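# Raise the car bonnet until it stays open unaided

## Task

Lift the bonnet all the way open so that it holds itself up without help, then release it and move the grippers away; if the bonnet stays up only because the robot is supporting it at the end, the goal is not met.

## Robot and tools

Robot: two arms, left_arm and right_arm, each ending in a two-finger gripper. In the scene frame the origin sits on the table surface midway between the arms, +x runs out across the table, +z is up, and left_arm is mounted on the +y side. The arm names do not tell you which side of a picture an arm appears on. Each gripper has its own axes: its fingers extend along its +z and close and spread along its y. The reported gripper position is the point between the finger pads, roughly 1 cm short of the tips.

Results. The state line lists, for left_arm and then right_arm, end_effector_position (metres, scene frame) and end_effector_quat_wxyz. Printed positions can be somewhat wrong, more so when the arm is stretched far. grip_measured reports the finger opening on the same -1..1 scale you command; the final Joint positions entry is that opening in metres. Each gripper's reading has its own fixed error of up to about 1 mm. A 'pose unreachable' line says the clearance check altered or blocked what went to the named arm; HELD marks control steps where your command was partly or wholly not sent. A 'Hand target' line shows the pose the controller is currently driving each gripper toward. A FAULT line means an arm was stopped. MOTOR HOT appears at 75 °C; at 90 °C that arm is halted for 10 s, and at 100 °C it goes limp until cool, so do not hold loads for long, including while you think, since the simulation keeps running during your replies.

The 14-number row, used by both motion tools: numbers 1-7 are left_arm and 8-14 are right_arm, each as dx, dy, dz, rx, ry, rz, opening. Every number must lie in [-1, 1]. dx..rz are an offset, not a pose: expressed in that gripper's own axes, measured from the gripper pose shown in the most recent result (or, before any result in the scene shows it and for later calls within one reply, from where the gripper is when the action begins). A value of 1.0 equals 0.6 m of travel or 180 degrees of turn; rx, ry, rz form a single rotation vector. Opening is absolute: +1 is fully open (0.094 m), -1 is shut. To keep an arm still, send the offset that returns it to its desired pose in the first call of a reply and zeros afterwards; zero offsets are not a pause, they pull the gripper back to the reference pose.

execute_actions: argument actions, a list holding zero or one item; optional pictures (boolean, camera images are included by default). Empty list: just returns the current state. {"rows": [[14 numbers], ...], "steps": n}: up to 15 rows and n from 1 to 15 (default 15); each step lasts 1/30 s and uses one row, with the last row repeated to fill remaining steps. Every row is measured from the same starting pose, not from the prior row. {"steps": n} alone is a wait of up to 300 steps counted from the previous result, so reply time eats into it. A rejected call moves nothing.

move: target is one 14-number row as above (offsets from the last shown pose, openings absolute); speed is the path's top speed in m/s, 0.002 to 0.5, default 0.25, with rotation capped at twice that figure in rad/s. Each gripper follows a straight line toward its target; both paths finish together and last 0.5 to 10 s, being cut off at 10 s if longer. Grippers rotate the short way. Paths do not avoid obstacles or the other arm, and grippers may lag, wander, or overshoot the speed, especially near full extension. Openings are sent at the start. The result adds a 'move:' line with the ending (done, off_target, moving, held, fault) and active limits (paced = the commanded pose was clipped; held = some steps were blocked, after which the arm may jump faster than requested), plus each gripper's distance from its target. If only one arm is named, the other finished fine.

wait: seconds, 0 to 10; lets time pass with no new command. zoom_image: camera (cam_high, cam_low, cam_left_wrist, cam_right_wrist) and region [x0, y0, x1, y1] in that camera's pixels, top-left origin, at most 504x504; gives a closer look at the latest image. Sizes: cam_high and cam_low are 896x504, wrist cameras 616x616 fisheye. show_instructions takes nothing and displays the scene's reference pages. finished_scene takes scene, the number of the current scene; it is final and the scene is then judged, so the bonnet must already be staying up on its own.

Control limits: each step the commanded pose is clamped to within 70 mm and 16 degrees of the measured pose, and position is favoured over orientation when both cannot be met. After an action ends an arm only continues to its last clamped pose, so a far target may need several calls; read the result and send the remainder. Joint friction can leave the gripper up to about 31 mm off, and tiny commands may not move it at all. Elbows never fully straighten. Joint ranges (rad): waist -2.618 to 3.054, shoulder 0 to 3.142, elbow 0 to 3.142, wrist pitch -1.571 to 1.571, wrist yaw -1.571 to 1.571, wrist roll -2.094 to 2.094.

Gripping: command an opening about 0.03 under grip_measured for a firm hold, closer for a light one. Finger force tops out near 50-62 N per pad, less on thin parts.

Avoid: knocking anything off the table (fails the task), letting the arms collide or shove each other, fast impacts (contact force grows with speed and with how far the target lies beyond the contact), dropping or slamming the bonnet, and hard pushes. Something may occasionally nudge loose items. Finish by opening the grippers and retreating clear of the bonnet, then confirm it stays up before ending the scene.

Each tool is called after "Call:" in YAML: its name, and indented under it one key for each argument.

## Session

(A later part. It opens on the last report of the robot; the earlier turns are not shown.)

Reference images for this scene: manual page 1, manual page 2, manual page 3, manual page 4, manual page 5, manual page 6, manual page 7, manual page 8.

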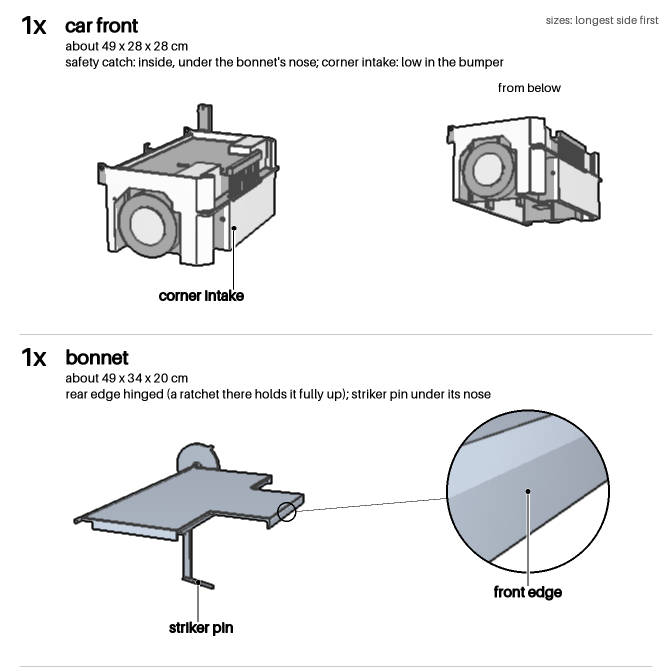

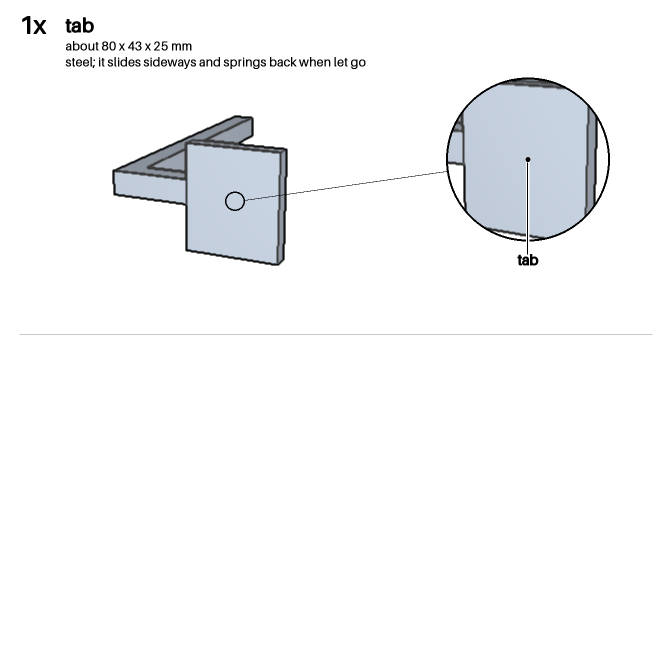

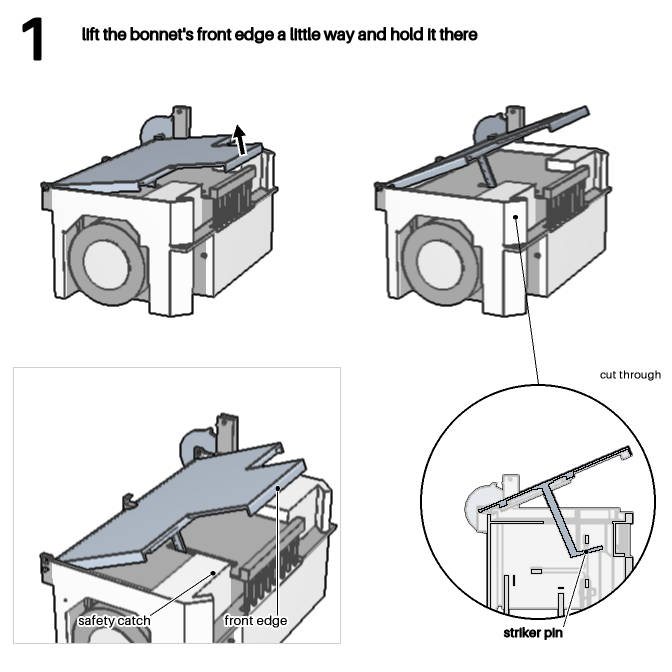

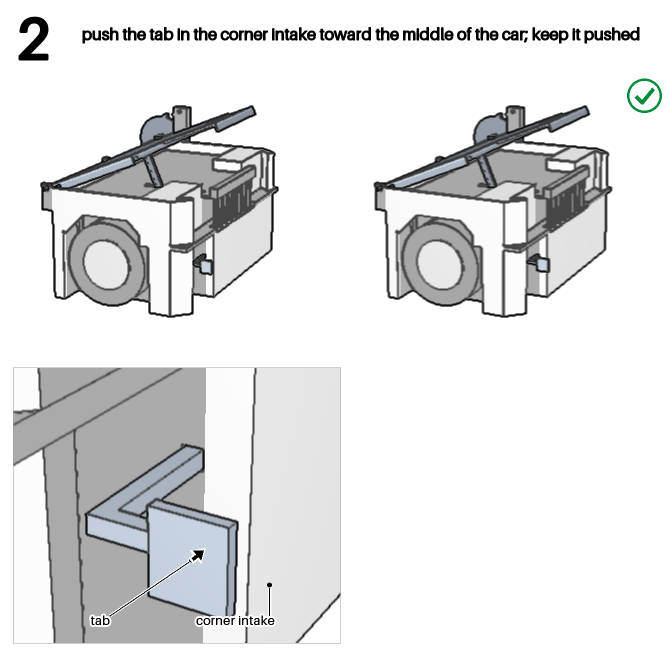

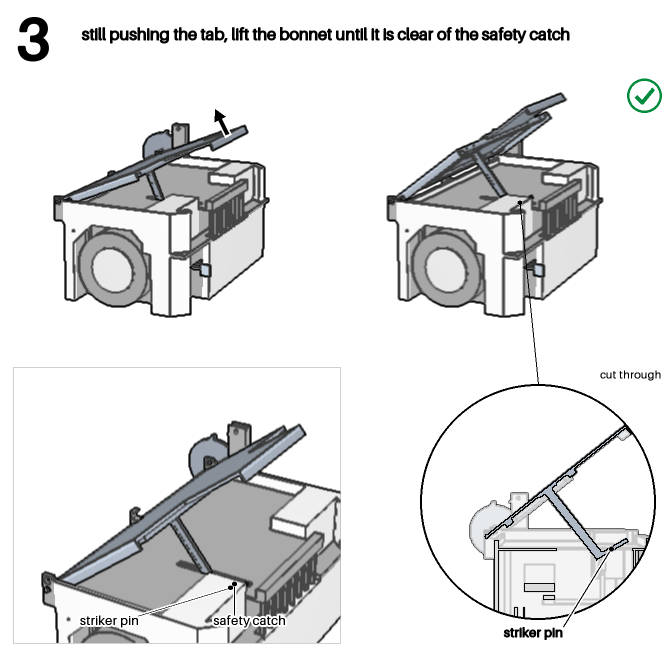

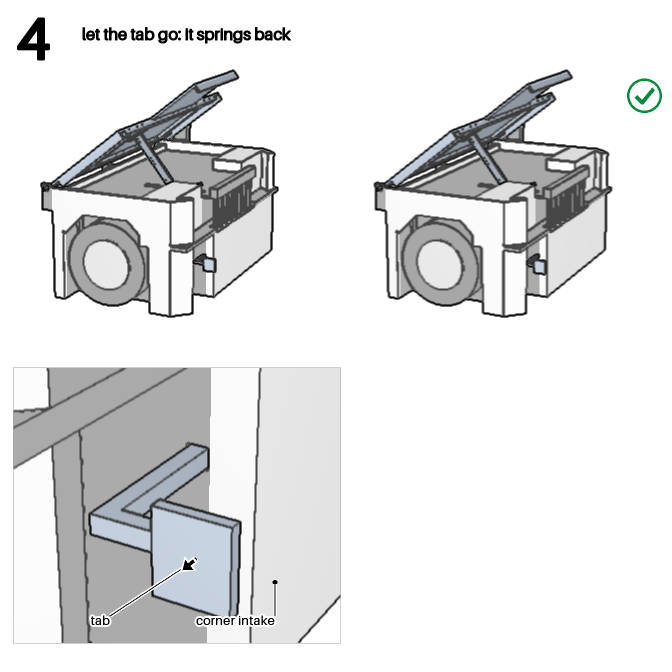

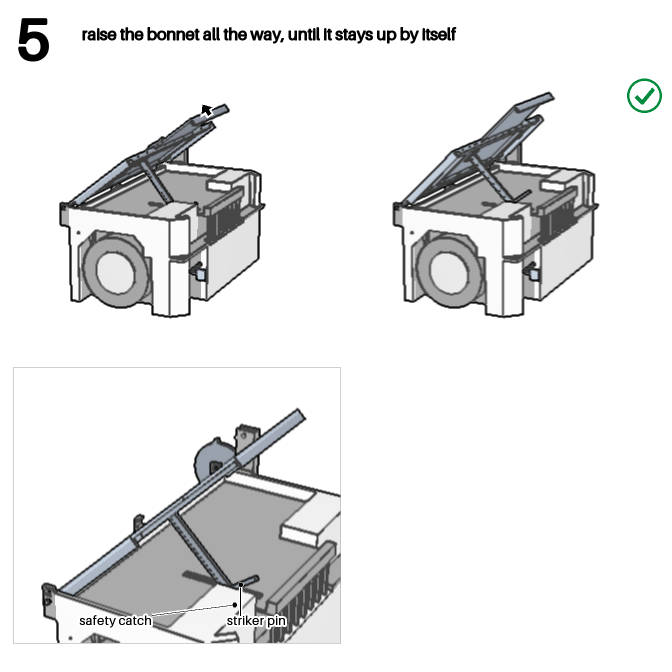

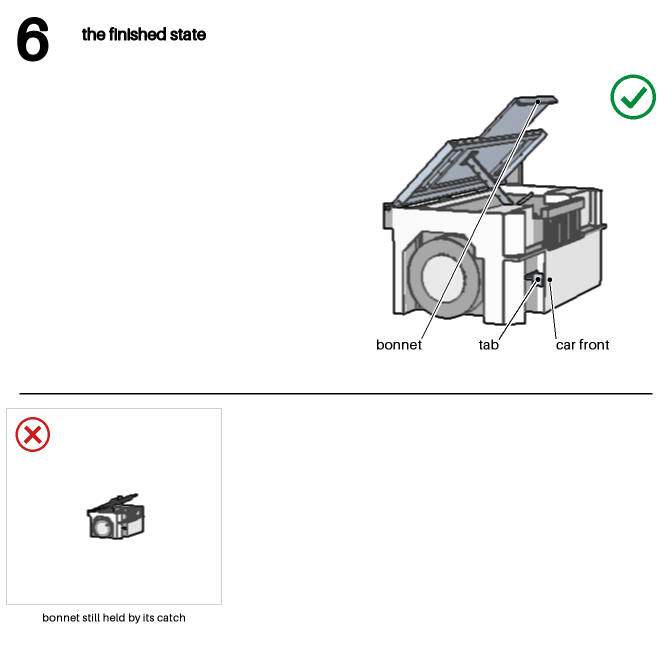

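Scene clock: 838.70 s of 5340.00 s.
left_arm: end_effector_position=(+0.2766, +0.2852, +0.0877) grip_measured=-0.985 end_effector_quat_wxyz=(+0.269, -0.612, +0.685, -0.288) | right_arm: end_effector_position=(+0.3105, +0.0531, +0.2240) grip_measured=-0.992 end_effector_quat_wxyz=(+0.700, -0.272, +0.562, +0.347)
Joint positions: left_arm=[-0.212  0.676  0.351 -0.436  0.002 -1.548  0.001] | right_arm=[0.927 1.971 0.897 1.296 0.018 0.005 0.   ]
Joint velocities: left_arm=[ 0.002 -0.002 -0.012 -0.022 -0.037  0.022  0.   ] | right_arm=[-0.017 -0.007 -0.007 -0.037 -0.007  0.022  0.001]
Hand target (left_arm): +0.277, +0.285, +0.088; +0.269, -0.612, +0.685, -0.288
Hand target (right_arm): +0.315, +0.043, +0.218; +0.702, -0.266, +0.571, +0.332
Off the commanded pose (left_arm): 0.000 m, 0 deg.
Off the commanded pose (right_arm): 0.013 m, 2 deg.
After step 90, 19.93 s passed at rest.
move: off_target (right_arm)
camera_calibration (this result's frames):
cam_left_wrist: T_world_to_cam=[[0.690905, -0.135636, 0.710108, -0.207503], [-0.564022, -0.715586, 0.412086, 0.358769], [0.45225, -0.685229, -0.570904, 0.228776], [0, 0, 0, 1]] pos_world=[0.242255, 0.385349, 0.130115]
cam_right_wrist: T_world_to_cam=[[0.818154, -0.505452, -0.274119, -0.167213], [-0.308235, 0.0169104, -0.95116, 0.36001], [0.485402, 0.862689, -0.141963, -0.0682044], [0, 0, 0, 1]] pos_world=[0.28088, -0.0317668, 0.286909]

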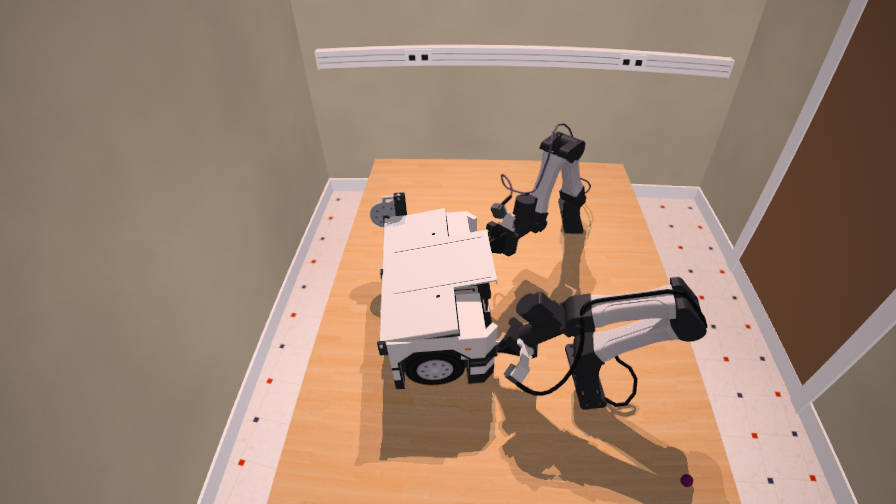

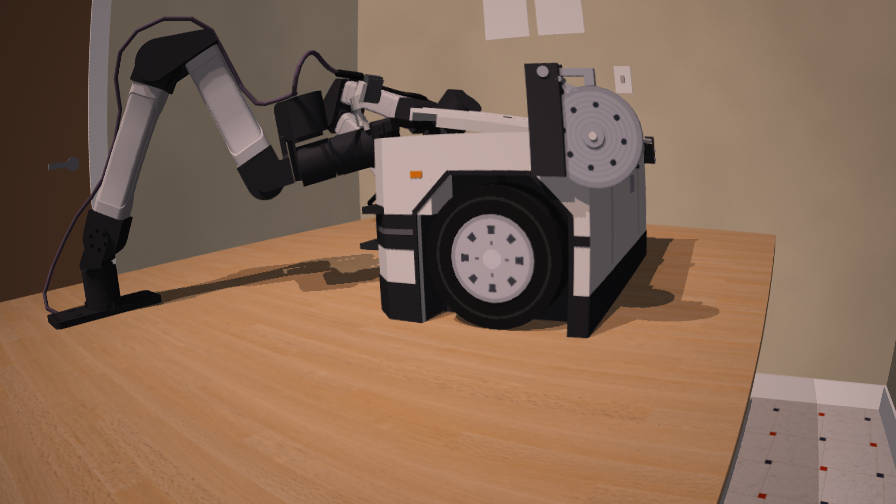

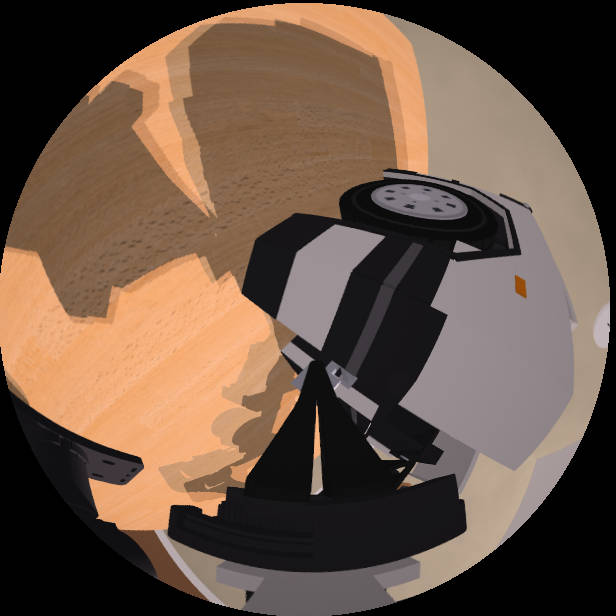

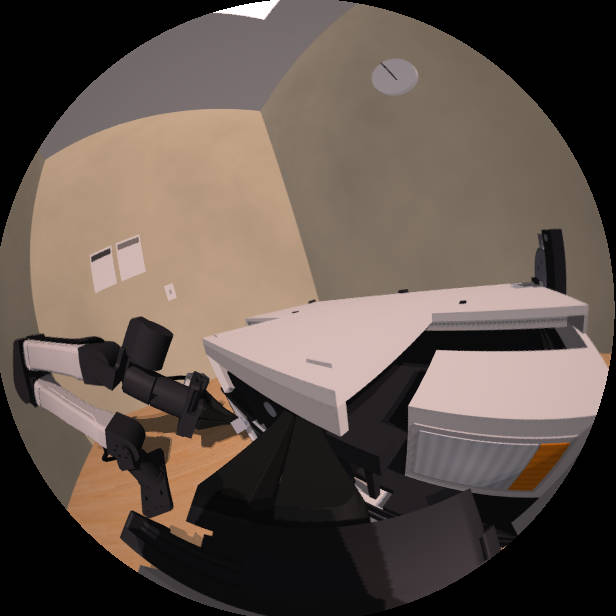

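Call:
execute_actions:
  actions:
    - {"rows":[ [0.0012,0,0,0,0.0007,0.0007,-1,-0.0069,0,0.0015,0,-0.0042,0,-1], [0.0024,0,0,0,0.0014,0.0013,-1,-0.0138,0,0.0031,0,-0.0084,0,-1], [0.0037,0,0,0,0.0021,0.002,-1,-0.0207,0,0.0046,0,-0.0125,0,-1], [0.0049,0,0,0,0.0028,0.0027,-1,-0.0277,0,0.0061,0,-0.0167,0,-1], [0.0061,0,0,0,0.0035,0.0034,-1,-0.0346,0,0.0077,0,-0.0209,0,-1], [0.0073,0,0,0,0.0041,0.004,-1,-0.0415,0,0.0092,0,-0.0251,0,-1], [0.0085,0,0,0,0.0048,0.0047,-1,-0.0484,0,0.0107,0,-0.0293,0,-1], [0.0098,0,0,0,0.0055,0.0054,-1,-0.0553,0,0.0123,0,-0.0334,0,-1], [0.011,0,0,0,0.0062,0.006,-1,-0.0622,0,0.0138,0,-0.0376,0,-1], [0.0122,0,0,0,0.0069,0.0067,-1,-0.0691,0,0.0153,0,-0.0418,0,-1], [0.0122,0,0,0,0.0069,0.0067,-1,-0.076,0,0.0169,0,-0.046,0,-1], [0.0122,0,0,0,0.0069,0.0067,-1,-0.083,0,0.0184,0,-0.0502,0,-1], [0.0122,0,0,0,0.0069,0.0067,-1,-0.0899,0,0.0199,0,-0.0543,0,-1], [0.0122,0,0,0,0.0069,0.0067,-1,-0.0968,0,0.0215,0,-0.0585,0,-1], [0.0122,0,0,0,0.0069,0.0067,-1,-0.1037,0,0.023,0,-0.0627,0,-1] ],"steps":15}
  pictures: false

Call:
execute_actions:
  actions:
    - {"rows":[ [0.004,0,0,0,0.002,0.002,-1,-0.1062,0,0.0244,0,-0.064,0,-1], [0.004,0,0,0,0.002,0.002,-1,-0.1087,0,0.0258,0,-0.0652,0,-1], [0.004,0,0,0,0.002,0.002,-1,-0.1112,0,0.0272,0,-0.0665,0,-1], [0.004,0,0,0,0.002,0.002,-1,-0.1136,0,0.0285,0,-0.0678,0,-1], [0.004,0,0,0,0.002,0.002,-1,-0.1161,0,0.0299,0,-0.0691,0,-1], [0.004,0,0,0,0.002,0.002,-1,-0.1186,0,0.0313,0,-0.0703,0,-1], [0.004,0,0,0,0.002,0.002,-1,-0.1211,0,0.0327,0,-0.0716,0,-1], [0.004,0,0,0,0.002,0.002,-1,-0.1236,0,0.0341,0,-0.0729,0,-1], [0.004,0,0,0,0.002,0.002,-1,-0.1261,0,0.0355,0,-0.0742,0,-1], [0.004,0,0,0,0.002,0.002,-1,-0.1286,0,0.0369,0,-0.0754,0,-1], [0.004,0,0,0,0.002,0.002,-1,-0.1311,0,0.0383,0,-0.0767,0,-1], [0.004,0,0,0,0.002,0.002,-1,-0.1335,0,0.0396,0,-0.078,0,-1], [0.004,0,0,0,0.002,0.002,-1,-0.136,0,0.041,0,-0.0792,0,-1], [0.004,0,0,0,0.002,0.002,-1,-0.1385,0,0.0424,0,-0.0805,0,-1], [0.004,0,0,0,0.002,0.002,-1,-0.141,0,0.0438,0,-0.0818,0,-1] ],"steps":15}
  pictures: false

Call:
execute_actions:
  actions:
    - {"rows":[ [0.0077,0,0,0,0.0055,0.0025,-1,-0.1078,0,0.0245,0,-0.0644,0,-1], [0.0113,0,0,0,0.009,0.003,-1,-0.1092,0,0.0254,0,-0.0652,0,-1], [0.0149,0,0,0,0.0126,0.0036,-1,-0.1107,0,0.0262,0,-0.0659,0,-1], [0.0185,0,0,0,0.0161,0.0041,-1,-0.1121,0,0.027,0,-0.0667,0,-1], [0.0221,0,0,0,0.0196,0.0046,-1,-0.1136,0,0.0279,0,-0.0674,0,-1], [0.0257,0,0,0,0.0232,0.0052,-1,-0.115,0,0.0287,0,-0.0681,0,-1], [0.0293,0,0,0,0.0267,0.0057,-1,-0.1165,0,0.0295,0,-0.0689,0,-1], [0.0329,0,0,0,0.0302,0.0062,-1,-0.1179,0,0.0304,0,-0.0696,0,-1], [0.0365,0,0,0,0.0337,0.0068,-1,-0.1194,0,0.0312,0,-0.0704,0,-1], [0.0401,0,0,0,0.0373,0.0073,-1,-0.1208,0,0.032,0,-0.0711,0,-1], [0.0437,0,0,0,0.0408,0.0078,-1,-0.1223,0,0.0329,0,-0.0718,0,-1], [0.0473,0,0,0,0.0443,0.0084,-1,-0.1237,0,0.0337,0,-0.0726,0,-1], [0.0509,0,0,0,0.0478,0.0089,-1,-0.1252,0,0.0345,0,-0.0733,0,-1], [0.0545,0,0,0,0.0514,0.0094,-1,-0.1266,0,0.0354,0,-0.0741,0,-1], [0.058,0,0,0,0.0549,0.0099,-1,-0.1281,0,0.0362,0,-0.0748,0,-1] ],"steps":15}
  pictures: false

Call:
execute_actions:
  actions:
    - {"rows":[ [0.0468,0,0,0,0.0442,0.0078,-1,-0.107,-0.006,0.0248,0.0035,-0.0637,-0.0004,-1], [0.0483,0,0,0,0.0455,0.0082,-1,-0.1084,-0.012,0.0257,0.007,-0.0645,-0.0009,-1], [0.0498,0,0,0,0.0468,0.0086,-1,-0.1099,-0.0179,0.0265,0.0105,-0.0652,-0.0014,-1], [0.0513,0,0,0,0.048,0.009,-1,-0.1113,-0.0184,0.0273,0.0106,-0.066,-0.0014,-1], [0.0528,0,0,0,0.0493,0.0094,-1,-0.1128,-0.0189,0.0282,0.0108,-0.0667,-0.0015,-1], [0.0543,0,0,0,0.0506,0.0098,-1,-0.1142,-0.0194,0.029,0.011,-0.0674,-0.0015,-1], [0.0558,0,0,0,0.0519,0.0102,-1,-0.1157,-0.0199,0.0298,0.0111,-0.0682,-0.0016,-1], [0.0573,0,0,0,0.0531,0.0106,-1,-0.1171,-0.0203,0.0307,0.0113,-0.0689,-0.0016,-1], [0.0588,0,0,0,0.0544,0.011,-1,-0.1186,-0.0208,0.0315,0.0114,-0.0697,-0.0017,-1], [0.0603,0,0,0,0.0557,0.0114,-1,-0.12,-0.0213,0.0323,0.0116,-0.0704,-0.0017,-1], [0.0618,0,0,0,0.057,0.0118,-1,-0.1215,-0.0218,0.0332,0.0118,-0.0711,-0.0018,-1], [0.0633,0,0,0,0.058,0.0125,-1,-0.1229,-0.0223,0.034,0.0119,-0.0719,-0.0018,-1], [0.0633,0,0,0,0.058,0.0125,-1,-0.1244,-0.0227,0.0348,0.0121,-0.0726,-0.0019,-1], [0.0633,0,0,0,0.058,0.0125,-1,-0.1258,-0.0232,0.0357,0.0122,-0.0734,-0.0019,-1], [0.0633,0,0,0,0.058,0.0125,-1,-0.1273,-0.0237,0.0365,0.0124,-0.0741,-0.002,-1] ],"steps":15}
  pictures: false

Call:
execute_actions:
  actions:
    - {"rows":[ [0.0532,0,0,0,0.0506,0.0089,-1,-0.1086,-0.0227,0.0251,0.0119,-0.0645,-0.002,-1], [0.0532,0,0,0,0.0506,0.0089,-1,-0.1109,-0.0235,0.0264,0.0122,-0.0656,-0.0021,-1], [0.0532,0,0,0,0.0506,0.0089,-1,-0.1132,-0.0242,0.0276,0.0124,-0.0668,-0.0022,-1], [0.0532,0,0,0,0.0506,0.0089,-1,-0.1154,-0.0249,0.0289,0.0127,-0.068,-0.0022,-1], [0.0532,0,0,0,0.0506,0.0089,-1,-0.1177,-0.0257,0.0302,0.0129,-0.0691,-0.0023,-1], [0.0532,0,0,0,0.0506,0.0089,-1,-0.12,-0.0264,0.0315,0.0131,-0.0703,-0.0024,-1], [0.0532,0,0,0,0.0506,0.0089,-1,-0.1223,-0.0271,0.0328,0.0134,-0.0715,-0.0025,-1], [0.0532,0,0,0,0.0506,0.0089,-1,-0.1246,-0.0279,0.034,0.0136,-0.0726,-0.0026,-1], [0.0532,0,0,0,0.0506,0.0089,-1,-0.1269,-0.0286,0.0353,0.0139,-0.0738,-0.0027,-1], [0.0532,0,0,0,0.0506,0.0089,-1,-0.1292,-0.0293,0.0366,0.0141,-0.075,-0.0028,-1], [0.0532,0,0,0,0.0506,0.0089,-1,-0.1315,-0.0301,0.0379,0.0143,-0.0761,-0.0029,-1], [0.0532,0,0,0,0.0506,0.0089,-1,-0.1337,-0.0308,0.0392,0.0146,-0.0773,-0.0029,-1], [0.0532,0,0,0,0.0506,0.0089,-1,-0.136,-0.0315,0.0404,0.0148,-0.0785,-0.003,-1], [0.0532,0,0,0,0.0506,0.0089,-1,-0.1383,-0.0323,0.0417,0.0151,-0.0796,-0.0031,-1], [0.0532,0,0,0,0.0506,0.0089,-1,-0.1406,-0.033,0.043,0.0153,-0.0808,-0.0032,-1] ],"steps":15}
  pictures: false

Call:
execute_actions:
  actions:
    - {"rows":[ [0.0532,0,0,0,0.0506,0.0089,-1,-0.104,-0.022,0.022,0.012,-0.062,-0.002,-1], [0.0532,0,0,0,0.0506,0.0089,-1,-0.101,-0.02,0.02,0.012,-0.0605,-0.002,-1], [0.0532,0,0,0,0.0506,0.0089,-1,-0.0985,-0.018,0.0175,0.0115,-0.0593,-0.0015,-1] ],"steps":6}

Scene clock: 948.57 s of 5340.00 s.
left_arm: end_effector_position=(+0.2762, +0.2812, +0.0877) grip_measured=-0.985 end_effector_quat_wxyz=(+0.267, -0.606, +0.691, -0.289) | right_arm: end_effector_position=(+0.3102, +0.0530, +0.2268) grip_measured=-0.992 end_effector_quat_wxyz=(+0.703, -0.271, +0.558, +0.348)
Joint positions: left_arm=[-0.231  0.676  0.351 -0.436 -0.002 -1.548  0.001] | right_arm=[0.927 1.971 0.899 1.304 0.017 0.005 0.   ]
Joint velocities: left_arm=[-0.017  0.002  0.017 -0.037 -0.037 -0.007 -0.   ] | right_arm=[ 0.002 -0.012  0.037 -0.051 -0.022  0.051 -0.002]
Hand target (left_arm): +0.276, +0.278, +0.088; +0.264, -0.602, +0.695, -0.292
Hand target (right_arm): +0.308, +0.048, +0.285; +0.752, -0.238, +0.492, +0.370
Off the commanded pose (left_arm): 0.003 m, 1 deg.
Off the commanded pose (right_arm): 0.061 m, 11 deg.
Steps of this call (steps 1 to 90: nothing new was sent; then 106.37 s passed at rest; steps 91 to 105: all 15 steps of this action). Readings (end_effector_position):
91: left_arm (+0.2766, +0.2852, +0.0877) | right_arm (+0.3104, +0.0530, +0.2240)
92: left_arm (+0.2766, +0.2852, +0.0877) | right_arm (+0.3104, +0.0530, +0.2241)
94: left_arm (+0.2766, +0.2851, +0.0877) | right_arm (+0.3103, +0.0530, +0.2244)
98: left_arm (+0.2764, +0.2827, +0.0877) | right_arm (+0.3102, +0.0529, +0.2250)
105: the state above

Scene clock: 949.07 s of 5340.00 s.
left_arm: end_effector_position=(+0.2762, +0.2813, +0.0877) grip_measured=-0.985 end_effector_quat_wxyz=(+0.268, -0.606, +0.691, -0.289) | right_arm: end_effector_position=(+0.3137, +0.0585, +0.2440) grip_measured=-0.992 end_effector_quat_wxyz=(+0.713, -0.265, +0.545, +0.354)
Joint positions: left_arm=[-0.232  0.676  0.351 -0.436 -0.004 -1.548  0.001] | right_arm=[0.927 1.971 0.947 1.294 0.014 0.005 0.   ]
Joint velocities: left_arm=[-0.007 -0.002  0.007 -0.037  0.051 -0.037 -0.   ] | right_arm=[ 0.012  0.002  0.183 -0.007 -0.022  0.007  0.001]
Hand target (left_arm): +0.276, +0.279, +0.088; +0.266, -0.603, +0.694, -0.291
Hand target (right_arm): +0.310, +0.051, +0.311; +0.768, -0.225, +0.466, +0.378
Off the commanded pose (left_arm): 0.003 m, 1 deg.
Off the commanded pose (right_arm): 0.071 m, 13 deg.
Steps of this call (steps 1 to 15: all 15 steps of this action). Readings (end_effector_position):
1: left_arm (+0.2762, +0.2813, +0.0877) | right_arm (+0.3103, +0.0530, +0.2270)
2: left_arm (+0.2762, +0.2813, +0.0877) | right_arm (+0.3103, +0.0532, +0.2272)
4: left_arm (+0.2762, +0.2813, +0.0877) | right_arm (+0.3104, +0.0536, +0.2272)
8: left_arm (+0.2762, +0.2813, +0.0877) | right_arm (+0.3112, +0.0550, +0.2300)
15: the state above

Scene clock: 949.57 s of 5340.00 s.
left_arm: end_effector_position=(+0.2758, +0.2739, +0.0882) grip_measured=-0.985 end_effector_quat_wxyz=(+0.258, -0.598, +0.697, -0.300) | right_arm: end_effector_position=(+0.3160, +0.0615, +0.2540) grip_measured=-0.992 end_effector_quat_wxyz=(+0.718, -0.261, +0.538, +0.357)
Joint positions: left_arm=[-0.244  0.676  0.351 -0.433  0.022 -1.548  0.001] | right_arm=[0.927 1.971 0.976 1.285 0.015 0.005 0.   ]
Joint velocities: left_arm=[-0.022 -0.012  0.012 -0.022  0.168  0.007 -0.   ] | right_arm=[ 0.017 -0.002  0.09   0.051 -0.051  0.022 -0.001]
Hand target (left_arm): +0.271, +0.249, +0.088; +0.213, -0.570, +0.720, -0.334
Hand target (right_arm): +0.311, +0.053, +0.320; +0.771, -0.223, +0.459, +0.381
Off the commanded pose (left_arm): 0.027 m, 8 deg.
Off the commanded pose (right_arm): 0.070 m, 12 deg.
Steps of this call (steps 1 to 15: all 15 steps of this action). Readings (end_effector_position):
1: left_arm (+0.2762, +0.2812, +0.0877) | right_arm (+0.3140, +0.0589, +0.2456)
2: left_arm (+0.2762, +0.2810, +0.0877) | right_arm (+0.3142, +0.0590, +0.2465)
4: left_arm (+0.2762, +0.2809, +0.0877) | right_arm (+0.3143, +0.0592, +0.2469)
8: left_arm (+0.2761, +0.2793, +0.0878) | right_arm (+0.3147, +0.0598, +0.2475)
15: the state above

Scene clock: 950.07 s of 5340.00 s.
left_arm: end_effector_position=(+0.2755, +0.2691, +0.0887) grip_measured=-0.985 end_effector_quat_wxyz=(+0.254, -0.591, +0.702, -0.304) | right_arm: end_effector_position=(+0.3199, +0.0629, +0.2660) grip_measured=-0.992 end_effector_quat_wxyz=(+0.726, -0.254, +0.529, +0.358)
Joint positions: left_arm=[-0.259  0.676  0.351 -0.431  0.028 -1.548  0.001] | right_arm=[0.925 1.971 1.008 1.279 0.019 0.005 0.   ]
Joint velocities: left_arm=[-0.027 -0.027 -0.022 -0.037 -0.066 -0.095 -0.   ] | right_arm=[-0.017 -0.002  0.09  -0.051 -0.022 -0.051  0.001]
Hand target (left_arm): +0.268, +0.239, +0.089; +0.201, -0.556, +0.729, -0.345
Hand target (right_arm): +0.323, +0.046, +0.330; +0.781, -0.207, +0.458, +0.370
Off the commanded pose (left_arm): 0.033 m, 10 deg.
Off the commanded pose (right_arm): 0.069 m, 12 deg.
Steps of this call (steps 1 to 15: all 15 steps of this action). Readings (end_effector_position):
1: left_arm (+0.2757, +0.2733, +0.0882) | right_arm (+0.3163, +0.0616, +0.2547)
2: left_arm (+0.2757, +0.2728, +0.0883) | right_arm (+0.3164, +0.0616, +0.2551)
4: left_arm (+0.2757, +0.2721, +0.0884) | right_arm (+0.3167, +0.0617, +0.2554)
8: left_arm (+0.2756, +0.2708, +0.0885) | right_arm (+0.3174, +0.0622, +0.2573)
15: the state above

Scene clock: 950.57 s of 5340.00 s.
left_arm: end_effector_position=(+0.2755, +0.2691, +0.0887) grip_measured=-0.985 end_effector_quat_wxyz=(+0.254, -0.591, +0.702, -0.304) | right_arm: end_effector_position=(+0.3286, +0.0640, +0.2832) grip_measured=-0.992 end_effector_quat_wxyz=(+0.737, -0.244, +0.517, +0.359)
Joint positions: left_arm=[-0.259  0.676  0.351 -0.431  0.028 -1.548  0.001] | right_arm=[0.913 1.977 1.061 1.269 0.019 0.005 0.   ]
Joint velocities: left_arm=[-0.002 -0.007  0.002  0.007  0.007 -0.051  0.   ] | right_arm=[-0.046  0.056  0.134 -0.007 -0.007 -0.037  0.   ]
Hand target (left_arm): +0.269, +0.240, +0.090; +0.203, -0.557, +0.728, -0.345
Hand target (right_arm): +0.331, +0.044, +0.350; +0.794, -0.194, +0.443, +0.369
Off the commanded pose (left_arm): 0.032 m, 9 deg.
Off the commanded pose (right_arm): 0.073 m, 13 deg.
Steps of this call (steps 1 to 15: all 15 steps of this action). Readings (end_effector_position):
1: left_arm (+0.2755, +0.2691, +0.0887) | right_arm (+0.3202, +0.0629, +0.2670)
2: left_arm (+0.2755, +0.2691, +0.0887) | right_arm (+0.3204, +0.0630, +0.2680)
4: left_arm (+0.2755, +0.2691, +0.0887) | right_arm (+0.3208, +0.0632, +0.2691)
8: left_arm (+0.2755, +0.2691, +0.0887) | right_arm (+0.3226, +0.0634, +0.2734)
15: the state above

Scene clock: 950.77 s of 5340.00 s.
left_arm: end_effector_position=(+0.2755, +0.2691, +0.0887) grip_measured=-0.985 end_effector_quat_wxyz=(+0.254, -0.591, +0.702, -0.304) | right_arm: end_effector_position=(+0.3294, +0.0640, +0.2838) grip_measured=-0.992 end_effector_quat_wxyz=(+0.738, -0.244, +0.517, +0.359)
Joint positions: left_arm=[-0.259  0.676  0.351 -0.431  0.028 -1.548  0.001] | right_arm=[0.912 1.979 1.065 1.269 0.019 0.005 0.   ]
Joint velocities: left_arm=[-0.002  0.002  0.017 -0.066  0.051 -0.022 -0.001] | right_arm=[ 0.002 -0.002  0.007 -0.066  0.051 -0.022 -0.001]
Hand target (left_arm): +0.269, +0.240, +0.090; +0.203, -0.557, +0.728, -0.345
Hand target (right_arm): +0.329, +0.046, +0.339; +0.787, -0.199, +0.454, +0.368
Off the commanded pose (left_arm): 0.032 m, 9 deg.
Off the commanded pose (right_arm): 0.060 m, 11 deg.
Steps of this call (steps 1 to 6: all 6 steps of this action). Readings (end_effector_position):
1: left_arm (+0.2755, +0.2691, +0.0887) | right_arm (+0.3292, +0.0641, +0.2837)
2: left_arm (+0.2755, +0.2691, +0.0887) | right_arm (+0.3294, +0.0640, +0.2838)
4: left_arm (+0.2755, +0.2691, +0.0887) | right_arm (+0.3294, +0.0640, +0.2838)
6: the state above
camera_calibration (this result's frames):
cam_left_wrist: T_world_to_cam=[[0.678465, -0.167874, 0.715195, -0.197997], [-0.611548, -0.668497, 0.423227, 0.345657], [0.407057, -0.724521, -0.556215, 0.240528], [0, 0, 0, 1]] pos_world=[0.247812, 0.372099, 0.1291]
cam_right_wrist: T_world_to_cam=[[0.83138, -0.490644, -0.260913, -0.169848], [-0.230535, 0.122689, -0.965298, 0.394136], [0.505629, 0.862679, -0.0111096, -0.122103], [0, 0, 0, 1]] pos_world=[0.293809, -0.0263554, 0.334787]

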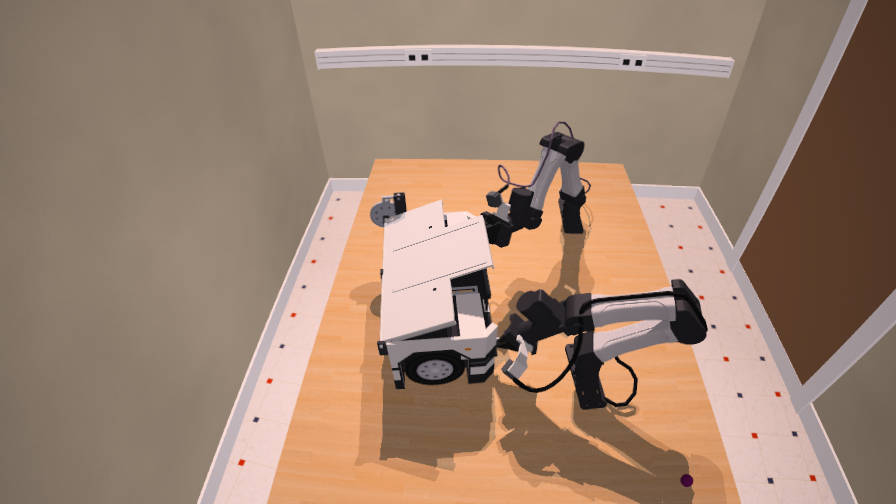

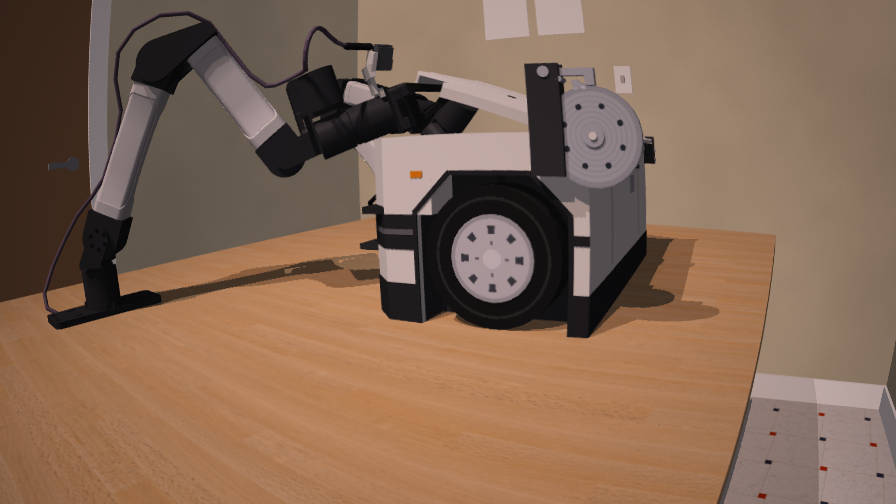

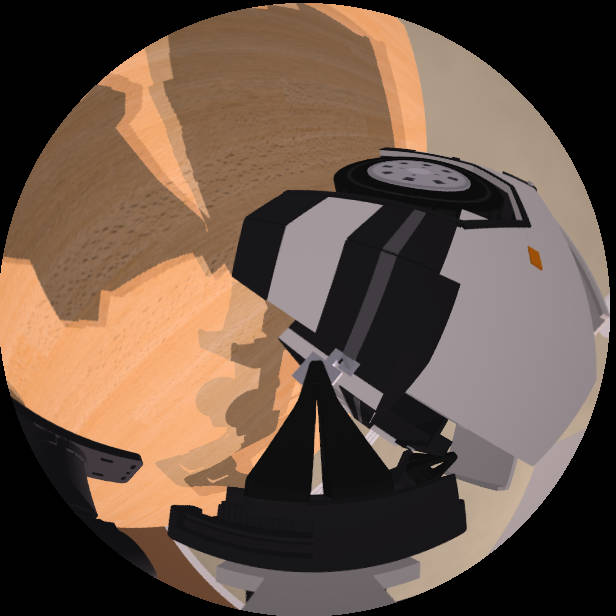

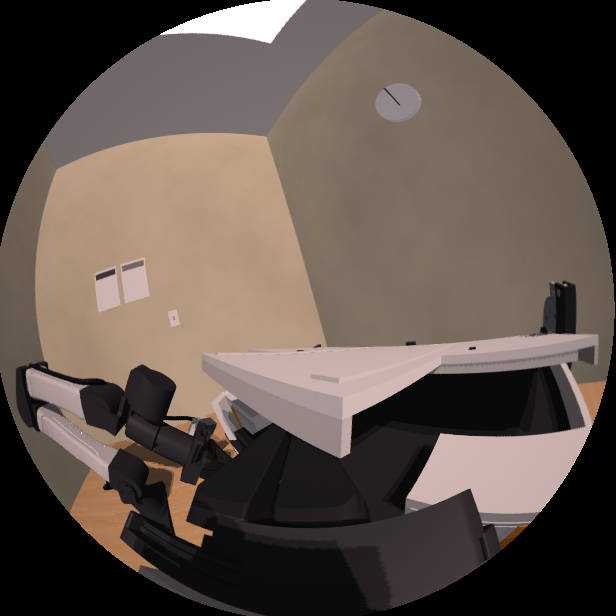

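Call:
execute_actions:
  actions:
    - {"rows":[ [0.0532,0,0,0,0.0506,0.0089,-1,-0.1092,-0.0117,0.0233,0.0072,-0.0656,-0.001,-1], [0.0532,0,0,0,0.0506,0.0089,-1,-0.1113,-0.0117,0.0245,0.0072,-0.0667,-0.001,-1], [0.0532,0,0,0,0.0506,0.0089,-1,-0.1134,-0.0117,0.0256,0.0072,-0.0677,-0.001,-1], [0.0532,0,0,0,0.0506,0.0089,-1,-0.1155,-0.0117,0.0268,0.0072,-0.0688,-0.001,-1], [0.0532,0,0,0,0.0506,0.0089,-1,-0.1176,-0.0117,0.0279,0.0072,-0.0698,-0.001,-1], [0.0532,0,0,0,0.0506,0.0089,-1,-0.1198,-0.0117,0.0291,0.0072,-0.0709,-0.001,-1], [0.0532,0,0,0,0.0506,0.0089,-1,-0.1219,-0.0117,0.0302,0.0072,-0.072,-0.001,-1], [0.0532,0,0,0,0.0506,0.0089,-1,-0.124,-0.0117,0.0314,0.0072,-0.073,-0.001,-1], [0.0532,0,0,0,0.0506,0.0089,-1,-0.1261,-0.0117,0.0325,0.0072,-0.0741,-0.001,-1], [0.0532,0,0,0,0.0506,0.0089,-1,-0.1282,-0.0117,0.0337,0.0072,-0.0751,-0.001,-1], [0.0532,0,0,0,0.0506,0.0089,-1,-0.1303,-0.0117,0.0348,0.0072,-0.0762,-0.001,-1], [0.0532,0,0,0,0.0506,0.0089,-1,-0.1324,-0.0117,0.036,0.0072,-0.0773,-0.001,-1], [0.0532,0,0,0,0.0506,0.0089,-1,-0.1345,-0.0117,0.0371,0.0072,-0.0783,-0.001,-1], [0.0532,0,0,0,0.0506,0.0089,-1,-0.1366,-0.0117,0.0383,0.0072,-0.0794,-0.001,-1], [0.0532,0,0,0,0.0506,0.0089,-1,-0.1387,-0.0117,0.0394,0.0072,-0.0804,-0.001,-1] ],"steps":15}
  pictures: false

Call:
execute_actions:
  actions:
    - {"rows":[ [0.0532,0,0,0,0.0506,0.0089,-1,-0.1093,-0.015,0.0246,0.009,-0.0652,-0.0015,-1], [0.0532,0,0,0,0.0506,0.0089,-1,-0.1116,-0.018,0.0258,0.0103,-0.0663,-0.002,-1], [0.0532,0,0,0,0.0506,0.0089,-1,-0.114,-0.021,0.0271,0.0113,-0.0675,-0.0022,-1], [0.0532,0,0,0,0.0506,0.0089,-1,-0.1163,-0.0215,0.0283,0.0114,-0.0687,-0.0023,-1], [0.0532,0,0,0,0.0506,0.0089,-1,-0.1186,-0.022,0.0296,0.0116,-0.0699,-0.0023,-1], [0.0532,0,0,0,0.0506,0.0089,-1,-0.1209,-0.0224,0.0308,0.0117,-0.071,-0.0024,-1], [0.0532,0,0,0,0.0506,0.0089,-1,-0.1232,-0.0229,0.0321,0.0119,-0.0722,-0.0025,-1], [0.0532,0,0,0,0.0506,0.0089,-1,-0.1256,-0.0234,0.0333,0.012,-0.0734,-0.0025,-1], [0.0532,0,0,0,0.0506,0.0089,-1,-0.1279,-0.0239,0.0346,0.0122,-0.0745,-0.0026,-1], [0.0532,0,0,0,0.0506,0.0089,-1,-0.1302,-0.0244,0.0358,0.0123,-0.0757,-0.0027,-1], [0.0532,0,0,0,0.0506,0.0089,-1,-0.1325,-0.0249,0.0371,0.0125,-0.0769,-0.0027,-1], [0.0532,0,0,0,0.0506,0.0089,-1,-0.1348,-0.0254,0.0383,0.0126,-0.078,-0.0028,-1], [0.0532,0,0,0,0.0506,0.0089,-1,-0.1372,-0.0259,0.0396,0.0128,-0.0792,-0.0029,-1], [0.0532,0,0,0,0.0506,0.0089,-1,-0.1395,-0.0264,0.0408,0.0129,-0.0804,-0.0029,-1], [0.0532,0,0,0,0.0506,0.0089,-1,-0.1418,-0.0268,0.0421,0.0131,-0.0815,-0.003,-1] ],"steps":15}
  pictures: false

Call:
execute_actions:
  actions:
    - {"rows":[ [0.0532,0,0,0,0.0506,0.0089,-1,-0.104,-0.02,0.022,0.012,-0.062,-0.002,-1], [0.0532,0,0,0,0.0506,0.0089,-1,-0.101,-0.019,0.02,0.012,-0.0605,-0.002,-1], [0.0532,0,0,0,0.0506,0.0089,-1,-0.098,-0.018,0.0175,0.0115,-0.0593,-0.0015,-1] ],"steps":5}

Scene clock: 978.27 s of 5340.00 s.
left_arm: end_effector_position=(+0.2755, +0.2691, +0.0887) grip_measured=-0.985 end_effector_quat_wxyz=(+0.254, -0.591, +0.702, -0.304) | right_arm: end_effector_position=(+0.3339, +0.0656, +0.2973) grip_measured=-0.992 end_effector_quat_wxyz=(+0.748, -0.234, +0.506, +0.359)
Joint positions: left_arm=[-0.259  0.676  0.351 -0.431  0.028 -1.548  0.001] | right_arm=[0.911 1.985 1.106 1.267 0.029 0.002 0.   ]
Joint velocities: left_arm=[ 0.002  0.002  0.017 -0.007 -0.051 -0.037  0.   ] | right_arm=[-0.002  0.032  0.105 -0.051  0.066 -0.037  0.   ]
Hand target (left_arm): +0.269, +0.240, +0.090; +0.203, -0.557, +0.728, -0.345
Hand target (right_arm): +0.328, +0.048, +0.365; +0.800, -0.191, +0.426, +0.377
Off the commanded pose (left_arm): 0.032 m, 9 deg.
Off the commanded pose (right_arm): 0.074 m, 13 deg.
MOTOR HOT: a motor of the right arm reached 75 °C. Now the hottest motor of the right arm, joint 2 (shoulder), reports 75 °C. The controller's stop level is 90 °C. To cool a motor, set the load down, stop pushing, or move to a pose that needs little force.
Steps of this call (steps 1 to 90: nothing new was sent; then 24.00 s passed at rest; steps 91 to 105: all 15 steps of this action). Readings (end_effector_position):
91: left_arm (+0.2755, +0.2691, +0.0887) | right_arm (+0.3294, +0.0640, +0.2838)
92: left_arm (+0.2755, +0.2691, +0.0887) | right_arm (+0.3294, +0.0640, +0.2838)
94: left_arm (+0.2755, +0.2691, +0.0887) | right_arm (+0.3295, +0.0641, +0.2844)
98: left_arm (+0.2755, +0.2691, +0.0887) | right_arm (+0.3307, +0.0646, +0.2882)
105: the state above

Scene clock: 978.77 s of 5340.00 s.
left_arm: end_effector_position=(+0.2755, +0.2691, +0.0887) grip_measured=-0.985 end_effector_quat_wxyz=(+0.254, -0.591, +0.702, -0.304) | right_arm: end_effector_position=(+0.3397, +0.0661, +0.3107) grip_measured=-0.992 end_effector_quat_wxyz=(+0.757, -0.229, +0.498, +0.356)
Joint positions: left_arm=[-0.259  0.676  0.351 -0.431  0.028 -1.548  0.001] | right_arm=[ 0.903  1.987  1.148  1.25   0.031 -0.005  0.   ]
Joint velocities: left_arm=[ 0.002  0.002  0.007 -0.022 -0.007 -0.007 -0.001] | right_arm=[-0.002  0.042  0.1   -0.037  0.037 -0.022 -0.001]
Hand target (left_arm): +0.269, +0.240, +0.090; +0.203, -0.557, +0.728, -0.345
Hand target (right_arm): +0.337, +0.042, +0.380; +0.812, -0.175, +0.415, +0.370
Off the commanded pose (left_arm): 0.032 m, 9 deg.
Off the commanded pose (right_arm): 0.077 m, 13 deg.
MOTOR HOT: still on. Now the hottest motor of the right arm, joint 2 (shoulder), reports 75 °C; the controller's stop level is 90 °C.
Steps of this call (steps 1 to 15: all 15 steps of this action). Readings (end_effector_position):
1: left_arm (+0.2755, +0.2691, +0.0887) | right_arm (+0.3344, +0.0656, +0.2983)
2: left_arm (+0.2755, +0.2691, +0.0887) | right_arm (+0.3346, +0.0655, +0.2989)
4: left_arm (+0.2755, +0.2691, +0.0887) | right_arm (+0.3351, +0.0654, +0.2996)
8: left_arm (+0.2755, +0.2691, +0.0887) | right_arm (+0.3366, +0.0655, +0.3030)
15: the state above

Scene clock: 978.93 s of 5340.00 s.
left_arm: end_effector_position=(+0.2755, +0.2691, +0.0887) grip_measured=-0.985 end_effector_quat_wxyz=(+0.254, -0.591, +0.702, -0.304) | right_arm: end_effector_position=(+0.3400, +0.0663, +0.3109) grip_measured=-0.992 end_effector_quat_wxyz=(+0.757, -0.229, +0.498, +0.356)
Joint positions: left_arm=[-0.259  0.676  0.351 -0.431  0.028 -1.548  0.001] | right_arm=[ 0.903  1.988  1.149  1.25   0.031 -0.006  0.   ]
Joint velocities: left_arm=[ 0.017  0.002  0.002  0.037 -0.007  0.051 -0.001] | right_arm=[-0.012 -0.002 -0.007 -0.007 -0.066 -0.037 -0.001]
Hand target (left_arm): +0.269, +0.240, +0.090; +0.203, -0.557, +0.728, -0.345
Hand target (right_arm): +0.337, +0.046, +0.366; +0.804, -0.184, +0.433, +0.364
Off the commanded pose (left_arm): 0.032 m, 9 deg.
Off the commanded pose (right_arm): 0.061 m, 11 deg.
MOTOR HOT: still on. Now the hottest motor of the right arm, joint 2 (shoulder), reports 75 °C; the controller's stop level is 90 °C.
Steps of this call (steps 1 to 5: all 5 steps of this action). Readings (end_effector_position):
1: left_arm (+0.2755, +0.2691, +0.0887) | right_arm (+0.3399, +0.0663, +0.3109)
2: left_arm (+0.2755, +0.2691, +0.0887) | right_arm (+0.3400, +0.0663, +0.3109)
4: left_arm (+0.2755, +0.2691, +0.0887) | right_arm (+0.3400, +0.0663, +0.3109)
5: the state above
camera_calibration (this result's frames):
cam_left_wrist: T_world_to_cam=[[0.678465, -0.167874, 0.715195, -0.197997], [-0.611548, -0.668497, 0.423227, 0.345657], [0.407057, -0.724521, -0.556215, 0.240528], [0, 0, 0, 1]] pos_world=[0.247812, 0.372099, 0.1291]
cam_right_wrist: T_world_to_cam=[[0.829333, -0.499994, -0.249426, -0.172743], [-0.189885, 0.16763, -0.96739, 0.406302], [0.5255, 0.849651, 0.0440795, -0.152165], [0, 0, 0, 1]] pos_world=[0.300375, -0.0251917, 0.356673]

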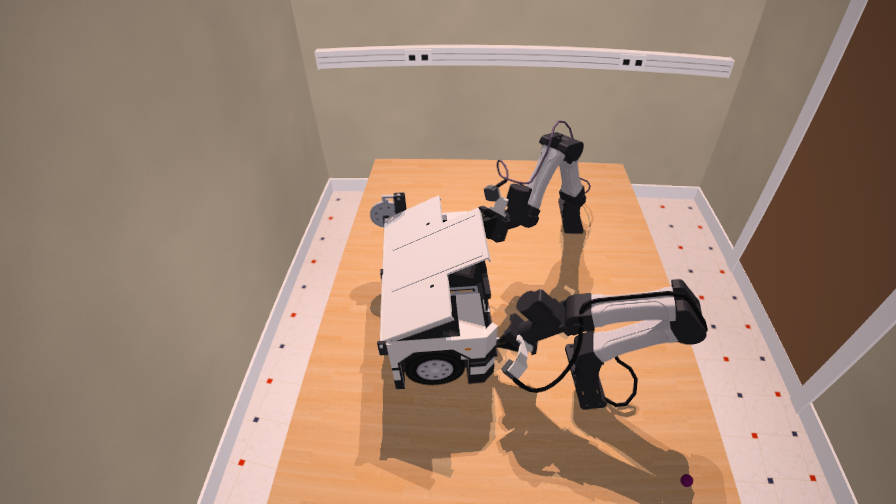

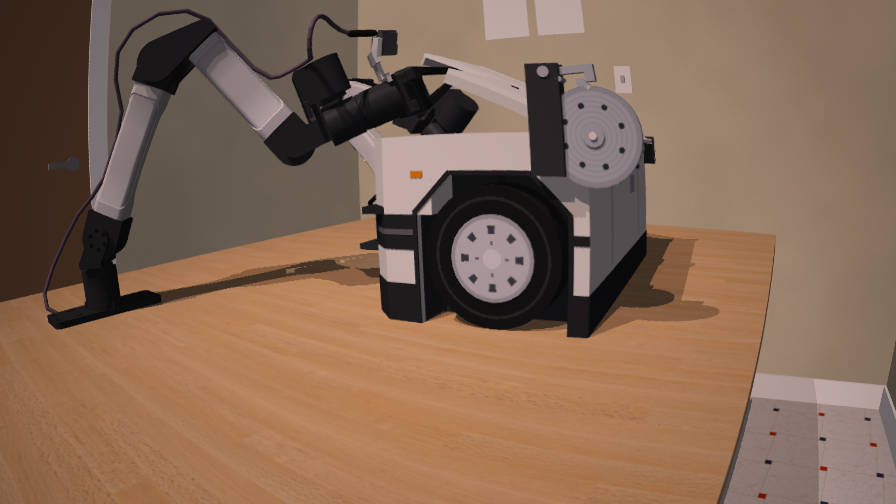

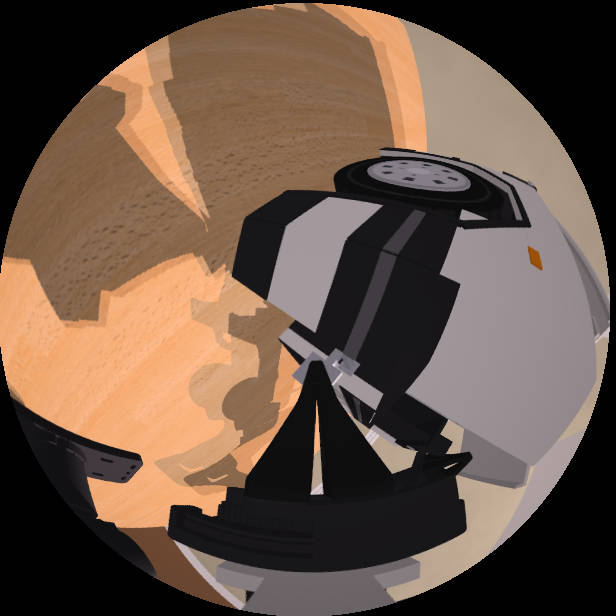

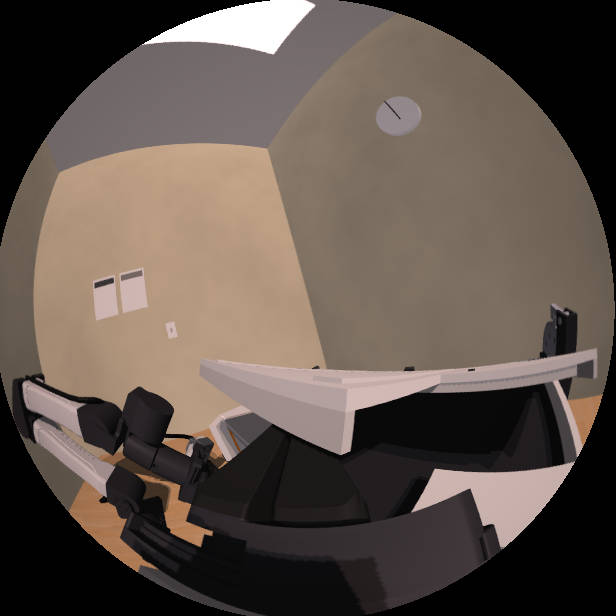

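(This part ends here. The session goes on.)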